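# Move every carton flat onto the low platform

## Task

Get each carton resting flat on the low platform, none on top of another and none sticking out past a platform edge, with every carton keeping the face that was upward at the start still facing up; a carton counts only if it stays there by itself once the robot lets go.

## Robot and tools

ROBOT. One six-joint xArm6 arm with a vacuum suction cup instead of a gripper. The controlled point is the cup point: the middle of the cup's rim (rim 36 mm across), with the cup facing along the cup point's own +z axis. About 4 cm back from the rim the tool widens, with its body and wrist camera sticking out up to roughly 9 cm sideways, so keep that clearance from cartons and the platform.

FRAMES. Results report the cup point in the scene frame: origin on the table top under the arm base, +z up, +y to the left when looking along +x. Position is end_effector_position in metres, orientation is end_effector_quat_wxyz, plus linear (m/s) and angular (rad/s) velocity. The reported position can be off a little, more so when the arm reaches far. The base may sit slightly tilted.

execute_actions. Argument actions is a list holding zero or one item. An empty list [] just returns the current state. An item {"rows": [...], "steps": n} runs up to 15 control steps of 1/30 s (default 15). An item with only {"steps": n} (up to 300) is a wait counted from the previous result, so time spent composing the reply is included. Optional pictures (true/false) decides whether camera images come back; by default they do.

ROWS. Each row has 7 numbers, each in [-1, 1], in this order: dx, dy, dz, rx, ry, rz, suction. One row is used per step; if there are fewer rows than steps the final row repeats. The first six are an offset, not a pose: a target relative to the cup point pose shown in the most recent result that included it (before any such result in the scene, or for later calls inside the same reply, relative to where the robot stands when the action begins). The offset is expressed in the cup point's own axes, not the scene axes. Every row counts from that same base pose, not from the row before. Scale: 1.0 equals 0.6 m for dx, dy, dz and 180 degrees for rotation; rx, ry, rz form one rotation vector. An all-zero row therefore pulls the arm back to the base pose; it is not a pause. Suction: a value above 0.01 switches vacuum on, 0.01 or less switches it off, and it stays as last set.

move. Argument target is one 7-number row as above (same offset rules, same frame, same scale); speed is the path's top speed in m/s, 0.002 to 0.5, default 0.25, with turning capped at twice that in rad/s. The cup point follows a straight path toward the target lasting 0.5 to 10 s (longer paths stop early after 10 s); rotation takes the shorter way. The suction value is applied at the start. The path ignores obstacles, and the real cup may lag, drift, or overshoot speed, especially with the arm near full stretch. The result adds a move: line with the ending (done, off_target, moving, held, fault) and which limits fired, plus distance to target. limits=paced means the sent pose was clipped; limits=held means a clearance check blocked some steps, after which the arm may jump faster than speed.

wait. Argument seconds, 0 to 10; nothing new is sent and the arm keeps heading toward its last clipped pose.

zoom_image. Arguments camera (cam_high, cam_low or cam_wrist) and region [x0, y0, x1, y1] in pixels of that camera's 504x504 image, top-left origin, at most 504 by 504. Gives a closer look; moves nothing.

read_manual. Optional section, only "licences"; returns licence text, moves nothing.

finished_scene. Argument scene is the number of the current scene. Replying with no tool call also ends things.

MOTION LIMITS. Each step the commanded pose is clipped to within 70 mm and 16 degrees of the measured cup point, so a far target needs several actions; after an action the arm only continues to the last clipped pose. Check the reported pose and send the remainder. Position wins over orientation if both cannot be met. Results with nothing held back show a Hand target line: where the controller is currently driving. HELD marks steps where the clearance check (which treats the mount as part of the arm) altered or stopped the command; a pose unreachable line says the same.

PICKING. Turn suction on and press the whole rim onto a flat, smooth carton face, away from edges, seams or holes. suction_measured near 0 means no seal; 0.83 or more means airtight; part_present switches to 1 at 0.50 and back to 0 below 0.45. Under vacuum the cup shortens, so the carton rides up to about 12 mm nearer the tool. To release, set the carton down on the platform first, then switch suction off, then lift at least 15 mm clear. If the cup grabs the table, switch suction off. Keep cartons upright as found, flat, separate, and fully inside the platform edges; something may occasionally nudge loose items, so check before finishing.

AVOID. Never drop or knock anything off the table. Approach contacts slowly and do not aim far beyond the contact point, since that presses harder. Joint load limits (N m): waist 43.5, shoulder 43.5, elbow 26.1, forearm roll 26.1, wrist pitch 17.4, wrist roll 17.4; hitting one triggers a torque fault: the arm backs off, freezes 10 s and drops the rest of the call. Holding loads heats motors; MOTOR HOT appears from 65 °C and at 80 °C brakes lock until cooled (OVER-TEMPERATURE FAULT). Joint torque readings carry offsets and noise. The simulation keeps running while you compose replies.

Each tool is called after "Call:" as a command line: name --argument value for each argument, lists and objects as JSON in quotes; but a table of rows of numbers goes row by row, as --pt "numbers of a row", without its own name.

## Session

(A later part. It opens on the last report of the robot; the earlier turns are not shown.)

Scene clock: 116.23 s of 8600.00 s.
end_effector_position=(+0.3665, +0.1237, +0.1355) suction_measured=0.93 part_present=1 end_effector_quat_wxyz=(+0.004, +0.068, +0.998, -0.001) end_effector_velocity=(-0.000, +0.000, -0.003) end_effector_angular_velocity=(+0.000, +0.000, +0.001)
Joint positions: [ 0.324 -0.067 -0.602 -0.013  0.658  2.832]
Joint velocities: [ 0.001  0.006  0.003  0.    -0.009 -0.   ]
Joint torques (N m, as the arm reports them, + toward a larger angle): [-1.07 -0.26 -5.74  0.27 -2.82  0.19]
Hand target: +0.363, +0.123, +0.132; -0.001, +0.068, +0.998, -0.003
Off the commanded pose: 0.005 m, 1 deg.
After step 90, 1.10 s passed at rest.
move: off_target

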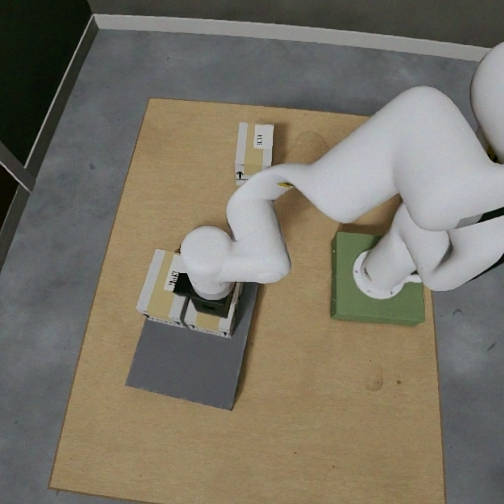

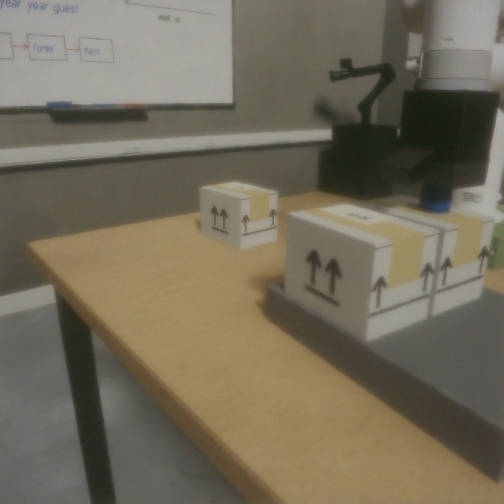

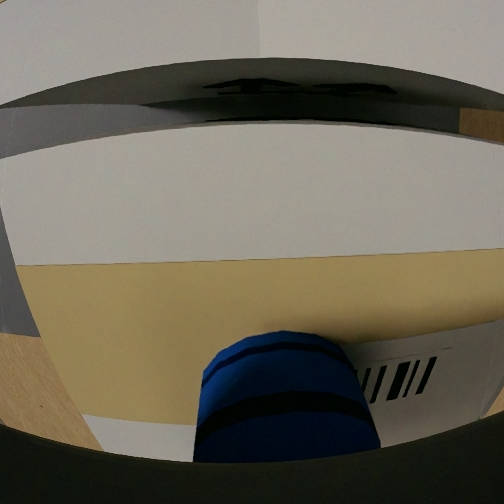

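Call:
execute_actions --actions '[{"rows": [[0,0,0.001,0,0,0,0]], "steps": 10}]' --pictures false

Call:
move --target '[0, 0, -0.12, 0, 0, 0, 0]' --speed 0.1

Scene clock: 117.73 s of 8600.00 s.
end_effector_position=(+0.3664, +0.1236, +0.1356) suction_measured=0.00 part_present=0 end_effector_quat_wxyz=(+0.004, +0.068, +0.998, -0.001) end_effector_velocity=(+0.000, +0.000, +0.000) end_effector_angular_velocity=(-0.001, -0.001, +0.003)
Joint positions: [ 0.324 -0.068 -0.601 -0.013  0.657  2.832]
Joint velocities: [ 0.001  0.    -0.    -0.002 -0.001  0.   ]
Joint torques (N m, as the arm reports them, + toward a larger angle): [-1.29  2.53 -3.68  0.14 -2.81  0.12]
Hand target: +0.366, +0.124, +0.135; +0.004, +0.068, +0.998, -0.001
Off the commanded pose: 0.001 m, 0 deg.
Steps of this call (steps 1 to 35: nothing new was sent; steps 36 to 45: all 10 steps of this action). Readings (end_effector_position | what the end effector reports):
36: (+0.3661, +0.1235, +0.1350) | suction_measured=0.71 part_present=1
37: (+0.3663, +0.1236, +0.1354) | suction_measured=0.06 part_present=0
39: (+0.3663, +0.1236, +0.1356) | suction_measured=0.00 part_present=0
43: (+0.3664, +0.1236, +0.1356) | suction_measured=0.00 part_present=0
45: the state above

Scene clock: 119.10 s of 8600.00 s.
end_effector_position=(+0.3654, +0.1239, +0.2070) suction_measured=0.00 part_present=0 end_effector_quat_wxyz=(+0.004, +0.068, +0.998, -0.001) end_effector_velocity=(+0.000, +0.000, +0.003) end_effector_angular_velocity=(+0.000, -0.002, +0.001)
Joint positions: [ 0.326 -0.223 -0.681 -0.01   0.892  2.83 ]
Joint velocities: [ 0.001 -0.005 -0.005 -0.001  0.008 -0.   ]
Joint torques (N m, as the arm reports them, + toward a larger angle): [ -1.23 -14.94 -19.95   0.49  -2.03   0.24]
Hand target: +0.366, +0.124, +0.208; +0.004, +0.068, +0.998, -0.000
Off the commanded pose: 0.001 m, 0 deg.
move: done

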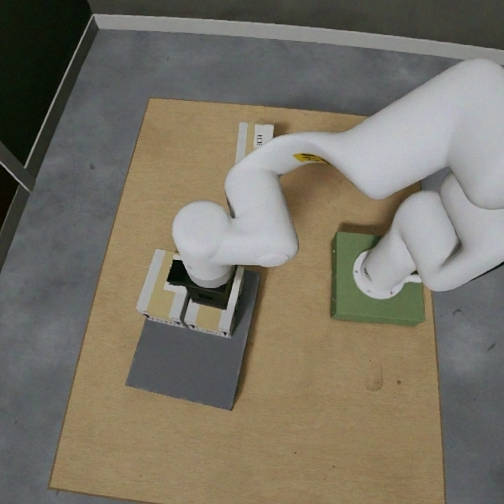

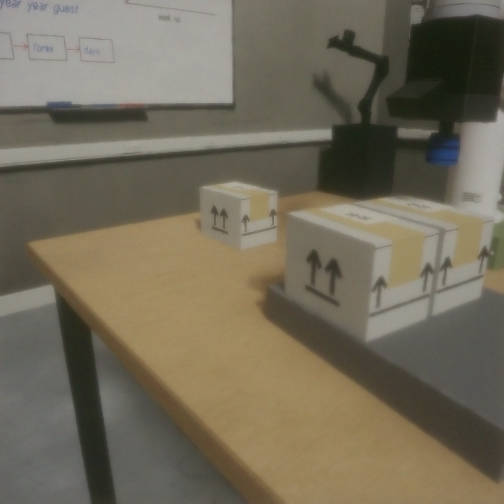

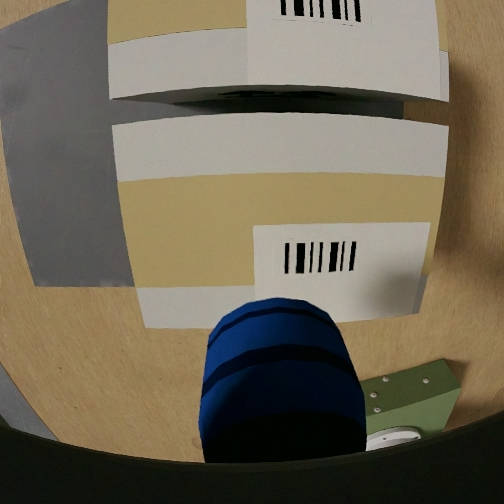

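Call:
move --target '[-0.0377, -0.7335, 0.1333, 0, 0.0025, -0.0433, 0]' --speed 0.3

Scene clock: 126.13 s of 8600.00 s.
end_effector_position=(+0.3313, -0.3130, +0.1270) suction_measured=0.00 part_present=0 end_effector_quat_wxyz=(+0.002, +0.000, +1.000, +0.003) end_effector_velocity=(-0.000, -0.003, -0.001) end_effector_angular_velocity=(+0.003, +0.002, -0.002)
Joint positions: [-0.766  0.163 -0.861  0.014  0.694  1.585]
Joint velocities: [-0.005  0.008 -0.009  0.001  0.003 -0.004]
Joint torques (N m, as the arm reports them, + toward a larger angle): [ -1.46 -21.89 -18.     0.59  -2.05   0.13]
Hand target: +0.331, -0.313, +0.127; +0.002, +0.000, +1.000, +0.003
Off the commanded pose: 0.003 m, 0 deg.
After step 90, 1.90 s passed at rest.
move: done

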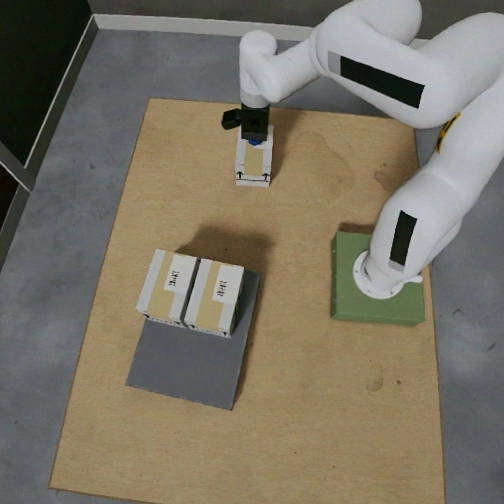

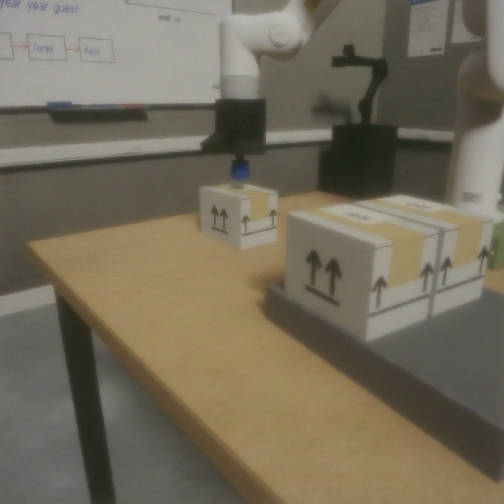

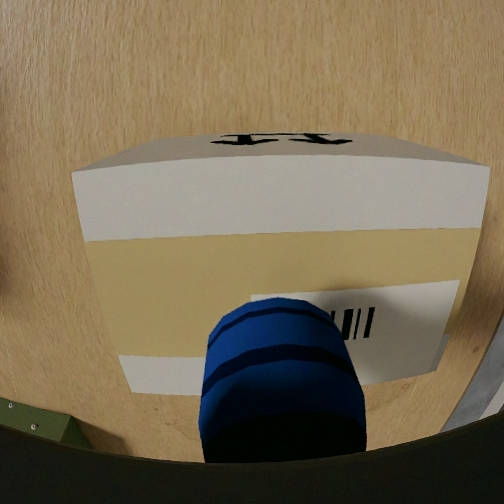

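Call:
move --target '[0.033, 0, 0.074, 0, 0, 0, 1]' --speed 0.04

Scene clock: 129.20 s of 8600.00 s.
end_effector_position=(+0.3151, -0.3158, +0.0875) suction_measured=0.91 part_present=1 end_effector_quat_wxyz=(+0.006, -0.000, +1.000, -0.001) end_effector_velocity=(-0.002, +0.000, -0.003) end_effector_angular_velocity=(+0.000, -0.000, -0.001)
Joint positions: [-0.795  0.225 -0.796  0.017  0.555  1.552]
Joint velocities: [-0.003  0.005  0.005  0.001 -0.01  -0.002]
Joint torques (N m, as the arm reports them, + toward a larger angle): [-3.82 -2.58 -4.84  0.1  -2.13  0.27]
Hand target: +0.312, -0.313, +0.083; +0.002, +0.000, +1.000, +0.003
Off the commanded pose: 0.007 m, 1 deg.
move: off_target

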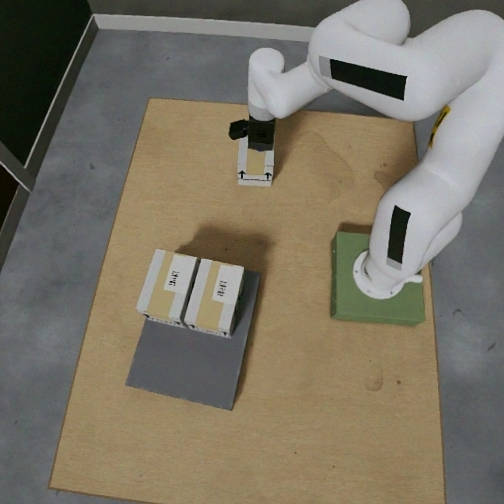

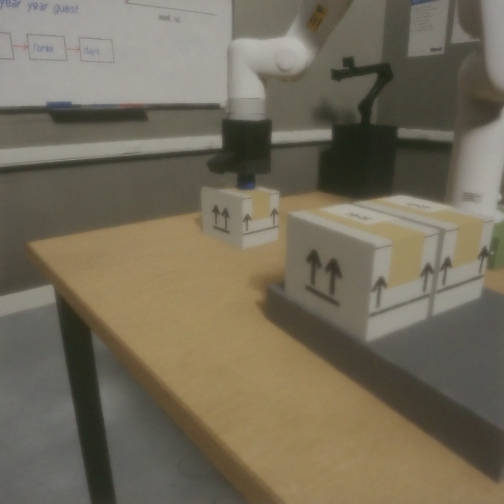

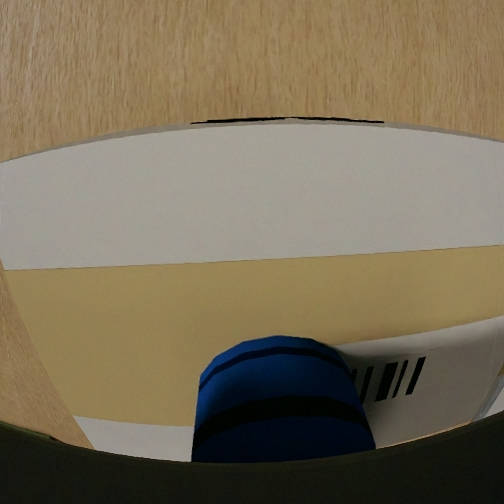

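Call:
move --target '[0, 0, -0.27, 0, 0.004, 0, 1]' --speed 0.13

Scene clock: 145.83 s of 8600.00 s.
end_effector_position=(+0.3129, -0.3144, +0.2484) suction_measured=0.93 part_present=1 end_effector_quat_wxyz=(-0.000, -0.001, +1.000, -0.001) end_effector_velocity=(+0.001, -0.001, +0.005) end_effector_angular_velocity=(-0.003, -0.003, -0.001)
Joint positions: [-0.795 -0.079 -0.959  0.001  1.032  1.565]
Joint velocities: [-0.001 -0.004 -0.01  -0.     0.009  0.   ]
Joint torques (N m, as the arm reports them, + toward a larger angle): [ -1.33 -21.37 -23.97   0.47  -2.78   0.3 ]
Hand target: +0.313, -0.315, +0.249; +0.000, -0.001, +1.000, -0.001
Off the commanded pose: 0.001 m, 0 deg.
After step 90, 11.93 s passed at rest.
move: done

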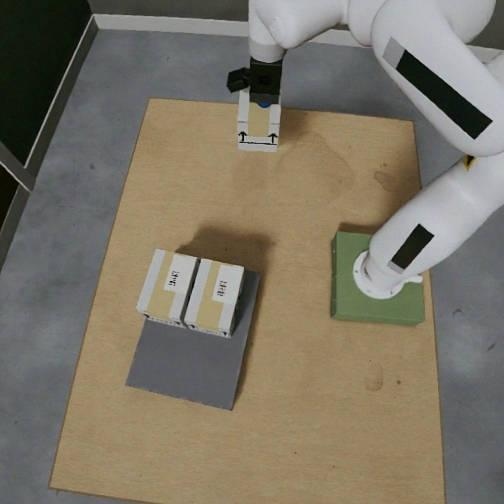

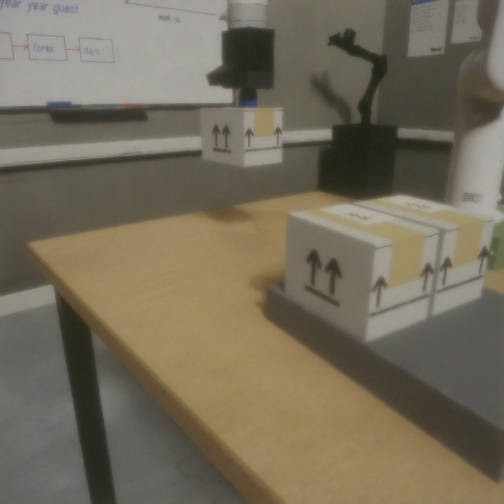

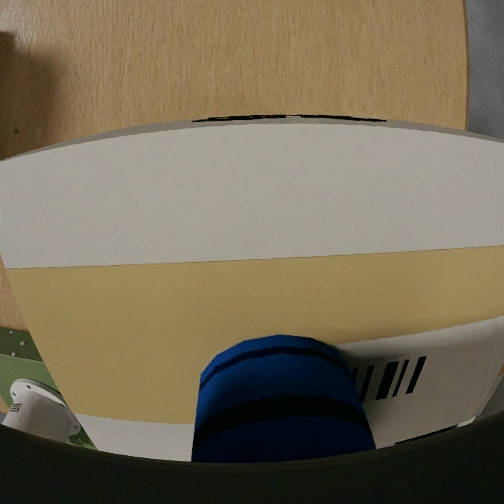

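Call:
move --target '[-0.19, 0.955, -0.014, 0, 0, -0.456, 1]' --speed 0.25

Scene clock: 151.10 s of 8600.00 s.
end_effector_position=(+0.4238, +0.2567, +0.2522) suction_measured=0.93 part_present=1 end_effector_quat_wxyz=(-0.005, -0.657, +0.754, -0.003) end_effector_velocity=(+0.000, +0.003, -0.000) end_effector_angular_velocity=(-0.001, +0.002, +0.006)
Joint positions: [ 0.546  0.1   -1.18  -0.013  1.086  1.48 ]
Joint velocities: [ 0.004  0.008 -0.01   0.001  0.004 -0.002]
Joint torques (N m, as the arm reports them, + toward a larger angle): [ -1.43 -25.33 -24.07   0.37  -2.58   0.24]
Hand target: +0.424, +0.257, +0.252; -0.005, -0.657, +0.754, -0.003
Off the commanded pose: 0.005 m, 1 deg.
move: off_target

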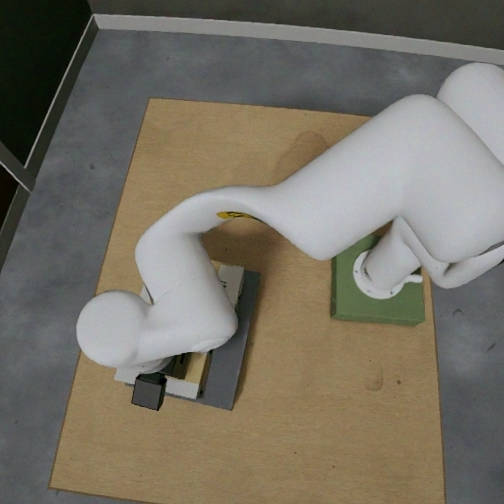

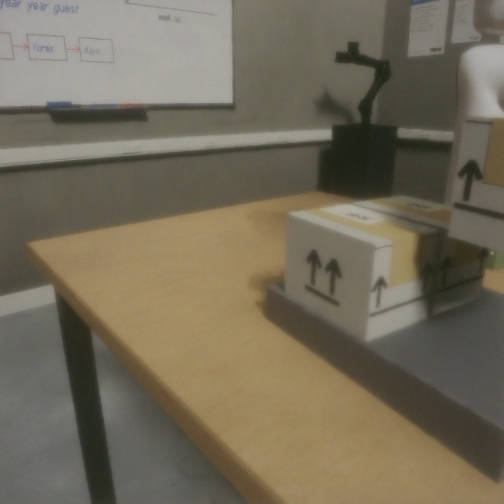

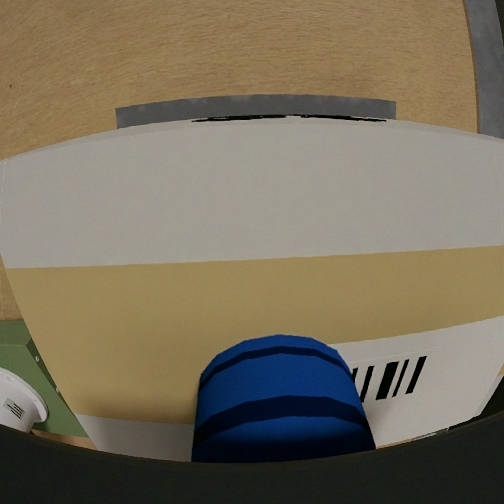

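Call:
move --target '[0.0083, 0.0117, 0.03, 0, 0, 0, 1]' --speed 0.05

Call:
zoom_image --camera "cam_low" --region '[254, 100, 504, 400]'

Scene clock: 161.27 s of 8600.00 s.
end_effector_position=(+0.4163, +0.2526, +0.2346) suction_measured=0.93 part_present=1 end_effector_quat_wxyz=(-0.005, -0.657, +0.754, -0.003) end_effector_velocity=(-0.000, +0.001, -0.000) end_effector_angular_velocity=(+0.003, -0.004, +0.002)
Joint positions: [ 0.546  0.089 -1.115 -0.013  1.031  1.482]
Joint velocities: [ 0.002 -0.002  0.005  0.    -0.007  0.   ]
Joint torques (N m, as the arm reports them, + toward a larger angle): [ -1.31 -24.68 -23.66   0.39  -2.66   0.34]
Hand target: +0.416, +0.253, +0.234; -0.005, -0.657, +0.754, -0.003
Off the commanded pose: 0.000 m, 0 deg.
After step 90, 6.37 s passed at rest.
move: done

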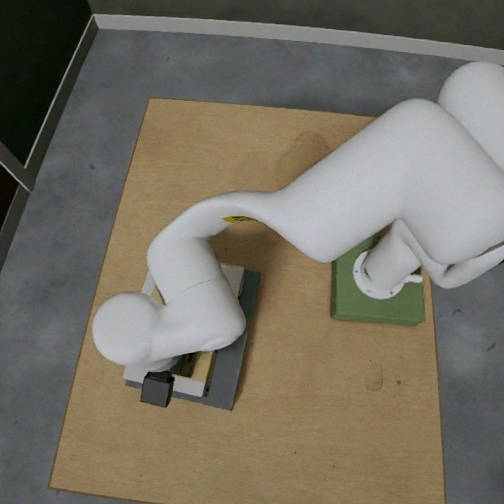

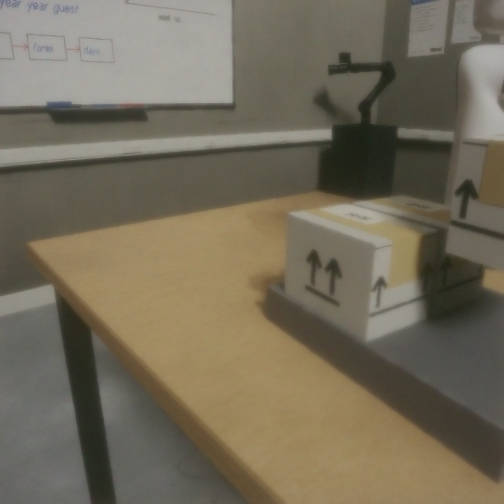

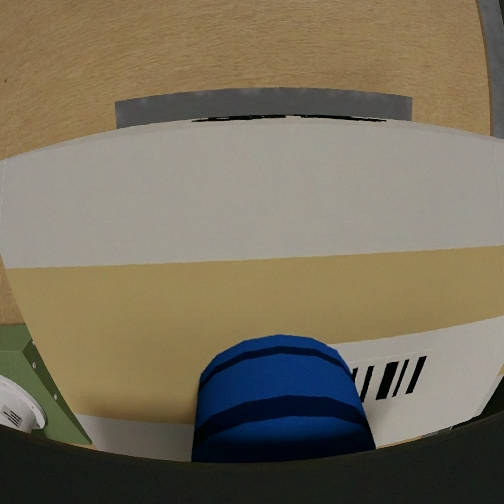

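Region (254, 100, 504, 400) of cam_low's 504x504 image, scaled by 1.680, with more detail than that image has.

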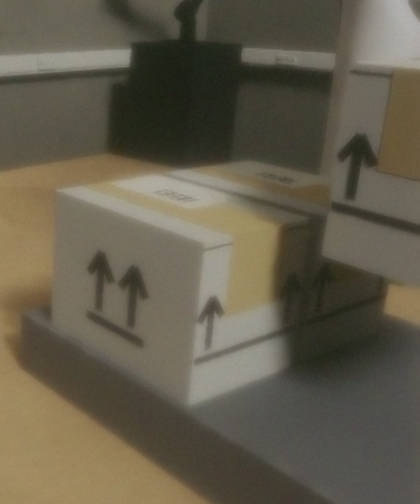

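Call:
move --target '[0, 0, 0.05, 0, 0, 0, 1]' --speed 0.04

Scene clock: 164.77 s of 8600.00 s.
end_effector_position=(+0.4164, +0.2523, +0.2049) suction_measured=0.93 part_present=1 end_effector_quat_wxyz=(-0.005, -0.657, +0.754, -0.003) end_effector_velocity=(+0.002, -0.000, -0.000) end_effector_angular_velocity=(+0.002, -0.005, -0.001)
Joint positions: [ 0.545  0.126 -1.07  -0.014  0.949  1.482]
Joint velocities: [-0.001  0.001  0.    -0.001 -0.006  0.   ]
Joint torques (N m, as the arm reports them, + toward a larger angle): [ -1.11 -25.49 -23.24   0.35  -2.6    0.19]
Hand target: +0.416, +0.252, +0.205; -0.005, -0.657, +0.754, -0.003
Off the commanded pose: 0.000 m, 0 deg.
move: done

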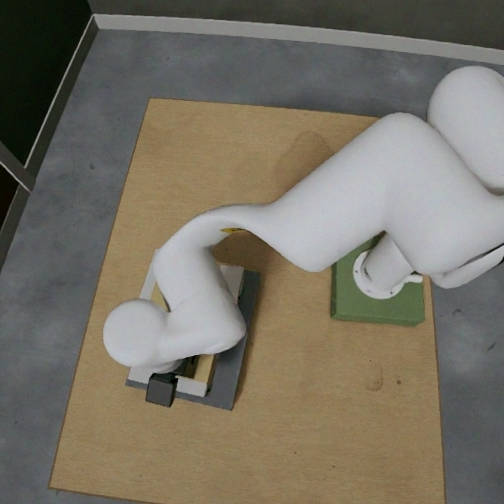

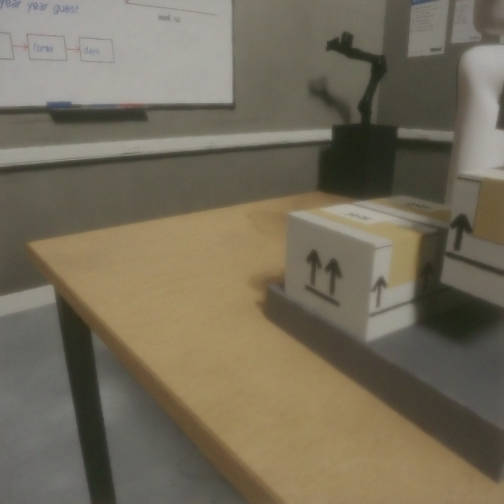

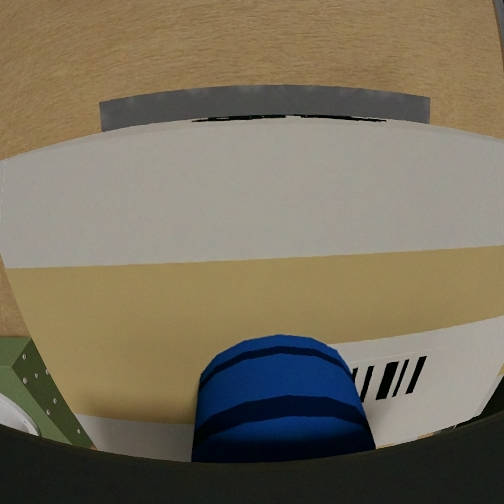

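No collision. Continue down.

Call:
move --target '[0, 0, 0.09, 0, 0, 0, 1]' --speed 0.05

Call:
move --target '[0, 0, 0.033, 0, 0, 0, 1]' --speed 0.015

Scene clock: 167.60 s of 8600.00 s.
end_effector_position=(+0.4166, +0.2518, +0.1514) suction_measured=0.93 part_present=1 end_effector_quat_wxyz=(-0.004, -0.657, +0.754, -0.003) end_effector_velocity=(+0.001, -0.000, -0.001) end_effector_angular_velocity=(+0.000, -0.002, -0.001)
Joint positions: [ 0.543  0.211 -1.011 -0.016  0.804  1.483]
Joint velocities: [-0.001  0.003  0.001 -0.001 -0.005  0.   ]
Joint torques (N m, as the arm reports them, + toward a larger angle): [ -1.49 -26.31 -21.82   0.46  -2.54   0.26]
Hand target: +0.416, +0.252, +0.151; -0.005, -0.657, +0.754, -0.003
Off the commanded pose: 0.001 m, 0 deg.
move: done

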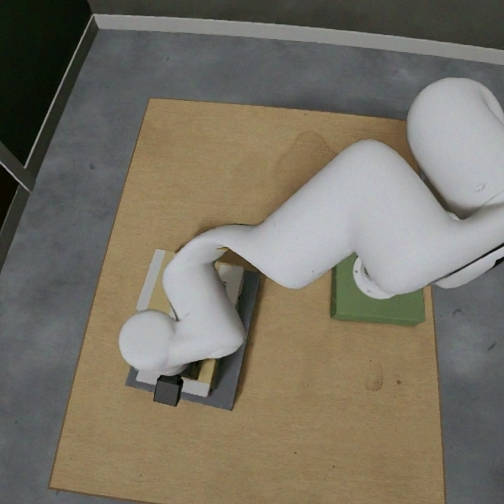

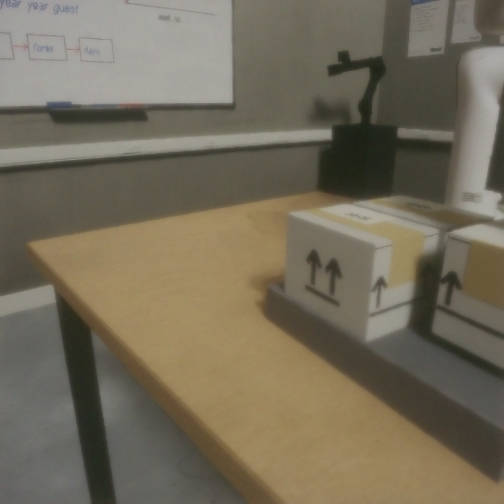

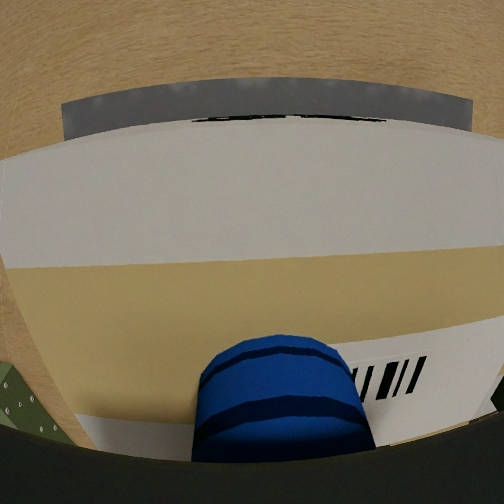

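Scene clock: 169.13 s of 8600.00 s.
end_effector_position=(+0.4190, +0.2530, +0.1358) suction_measured=0.93 part_present=1 end_effector_quat_wxyz=(-0.000, -0.657, +0.754, -0.004) end_effector_velocity=(-0.000, -0.000, -0.003) end_effector_angular_velocity=(+0.000, +0.000, -0.001)
Joint positions: [ 0.542  0.243 -1.    -0.017  0.753  1.484]
Joint velocities: [-0.001  0.005  0.003  0.    -0.007 -0.   ]
Joint torques (N m, as the arm reports them, + toward a larger angle): [-1.32 -8.62 -9.44  0.24 -2.88  0.13]
Hand target: +0.417, +0.252, +0.132; -0.004, -0.657, +0.754, -0.003
Off the commanded pose: 0.005 m, 1 deg.
move: off_target

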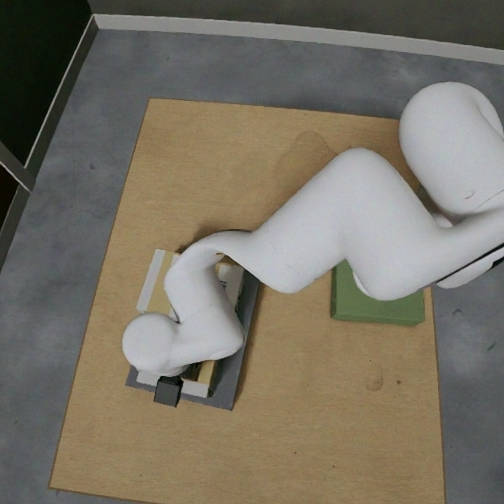

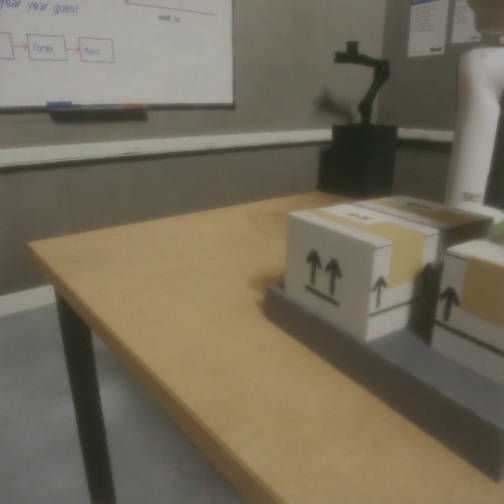

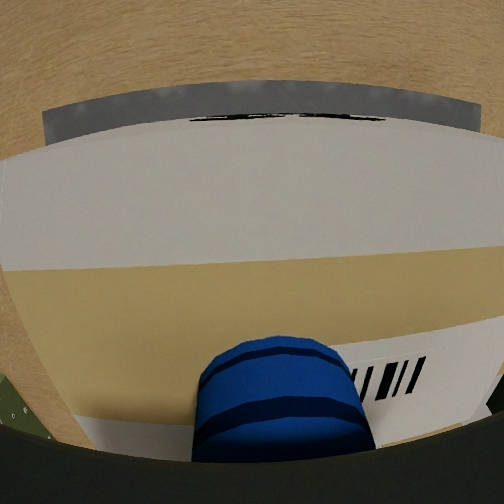

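Call:
execute_actions --actions '[{"rows": [[0,0,0.001,0,0,0,0]], "steps": 10}]' --pictures false

Call:
move --target '[0, 0, -0.1, 0, 0, 0, 0]' --speed 0.1

Call:
move --target '[0.0, 0.25, -0.15, 0, 0, 0, 0]' --speed 0.2

Scene clock: 171.67 s of 8600.00 s.
end_effector_position=(+0.4188, +0.2528, +0.1357) suction_measured=0.00 part_present=0 end_effector_quat_wxyz=(-0.000, -0.657, +0.754, -0.004) end_effector_velocity=(-0.000, +0.001, +0.000) end_effector_angular_velocity=(+0.000, -0.000, +0.003)
Joint positions: [ 0.542  0.242 -0.999 -0.017  0.752  1.484]
Joint velocities: [ 0.002  0.001 -0.001 -0.     0.    -0.   ]
Joint torques (N m, as the arm reports them, + toward a larger angle): [-1.7  -4.7  -5.15  0.28 -1.7   0.25]
Hand target: +0.419, +0.253, +0.135; -0.000, -0.657, +0.754, -0.004
Off the commanded pose: 0.001 m, 0 deg.
Steps of this call (steps 1 to 66: nothing new was sent; steps 67 to 76: all 10 steps of this action). Readings (end_effector_position | what the end effector reports):
67: (+0.4185, +0.2526, +0.1351) | suction_measured=0.71 part_present=1
68: (+0.4186, +0.2527, +0.1355) | suction_measured=0.06 part_present=0
70: (+0.4187, +0.2528, +0.1356) | suction_measured=0.00 part_present=0
74: (+0.4187, +0.2528, +0.1357) | suction_measured=0.00 part_present=0
76: the state above

Scene clock: 172.93 s of 8600.00 s.
end_effector_position=(+0.4181, +0.2532, +0.1950) suction_measured=0.00 part_present=0 end_effector_quat_wxyz=(-0.000, -0.657, +0.754, -0.003) end_effector_velocity=(+0.000, +0.002, +0.004) end_effector_angular_velocity=(-0.001, -0.005, +0.006)
Joint positions: [ 0.545  0.139 -1.055 -0.014  0.911  1.482]
Joint velocities: [ 0.004 -0.004 -0.005 -0.004  0.006 -0.   ]
Joint torques (N m, as the arm reports them, + toward a larger angle): [ -1.34 -22.99 -19.86   0.39  -2.1    0.26]
Hand target: +0.418, +0.253, +0.196; +0.000, -0.657, +0.754, -0.004
Off the commanded pose: 0.001 m, 0 deg.
move: done

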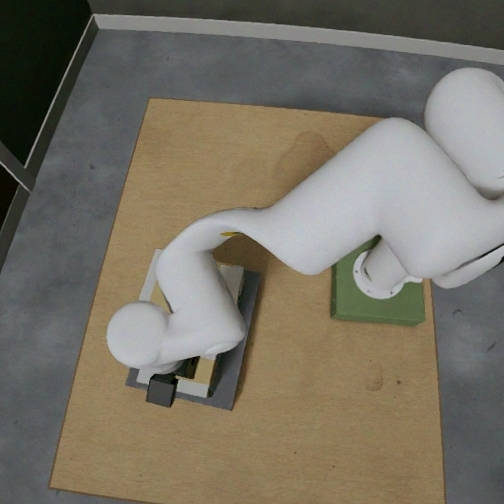

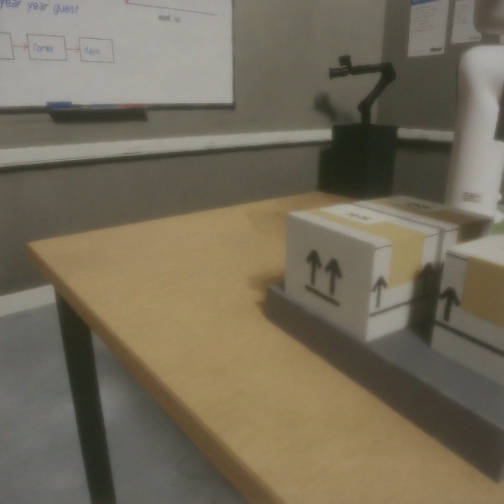

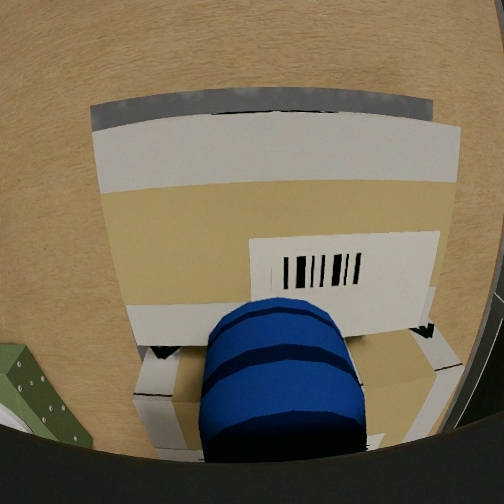

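Scene clock: 174.37 s of 8600.00 s.
end_effector_position=(+0.2690, +0.2735, +0.2831) suction_measured=0.00 part_present=0 end_effector_quat_wxyz=(-0.001, -0.657, +0.754, -0.004) end_effector_velocity=(-0.001, +0.001, +0.002) end_effector_angular_velocity=(+0.002, -0.002, +0.001)
Joint positions: [ 0.799 -0.312 -0.828 -0.015  1.14   1.734]
Joint velocities: [ 0.004 -0.006 -0.    -0.001  0.003  0.003]
Joint torques (N m, as the arm reports them, + toward a larger angle): [ -1.53 -13.85 -21.52   0.39  -1.95   0.32]
Hand target: +0.269, +0.274, +0.283; -0.001, -0.657, +0.754, -0.004
Off the commanded pose: 0.001 m, 0 deg.
move: done

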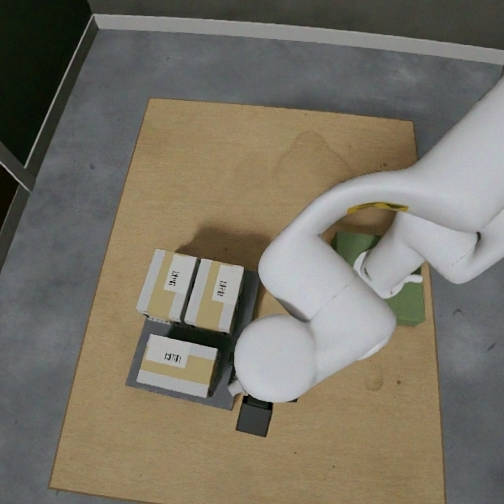

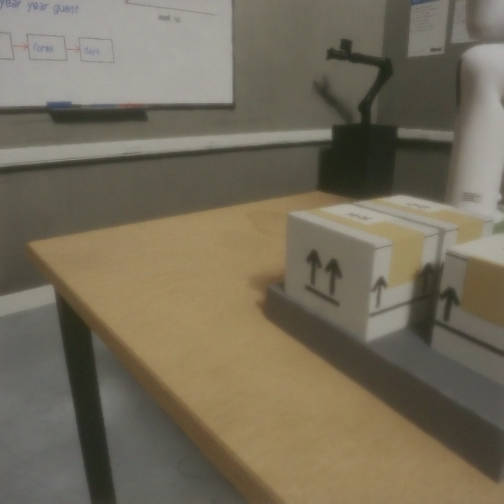

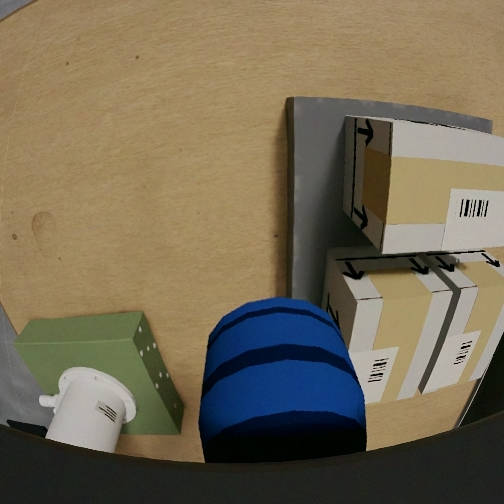

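Call:
zoom_image --camera "cam_high" --region '[100, 230, 300, 430]'

Call:
zoom_image --camera "cam_low" --region '[240, 180, 504, 440]'

Region (100, 230, 300, 430) of cam_high's 504x504 image, scaled by 2.520, with more detail than that image has.

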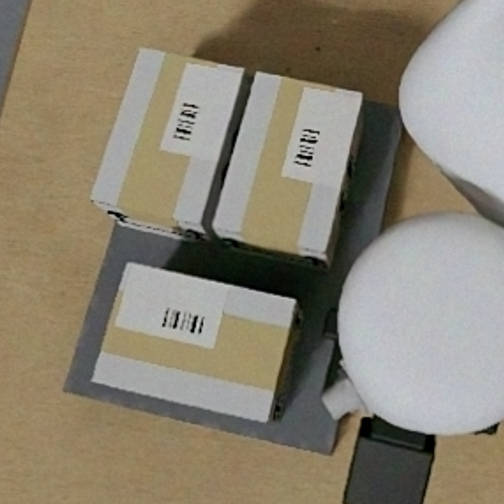

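Region (240, 180, 504, 440) of cam_low's 504x504 image, scaled by 1.909, with more detail than that image has; it fills the top 496 rows of this view, and the rest is white.

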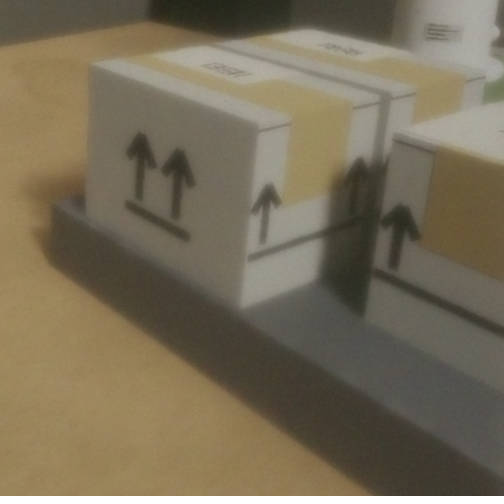

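Call:
finished_scene --scene 2

The scene is finished: the task was done.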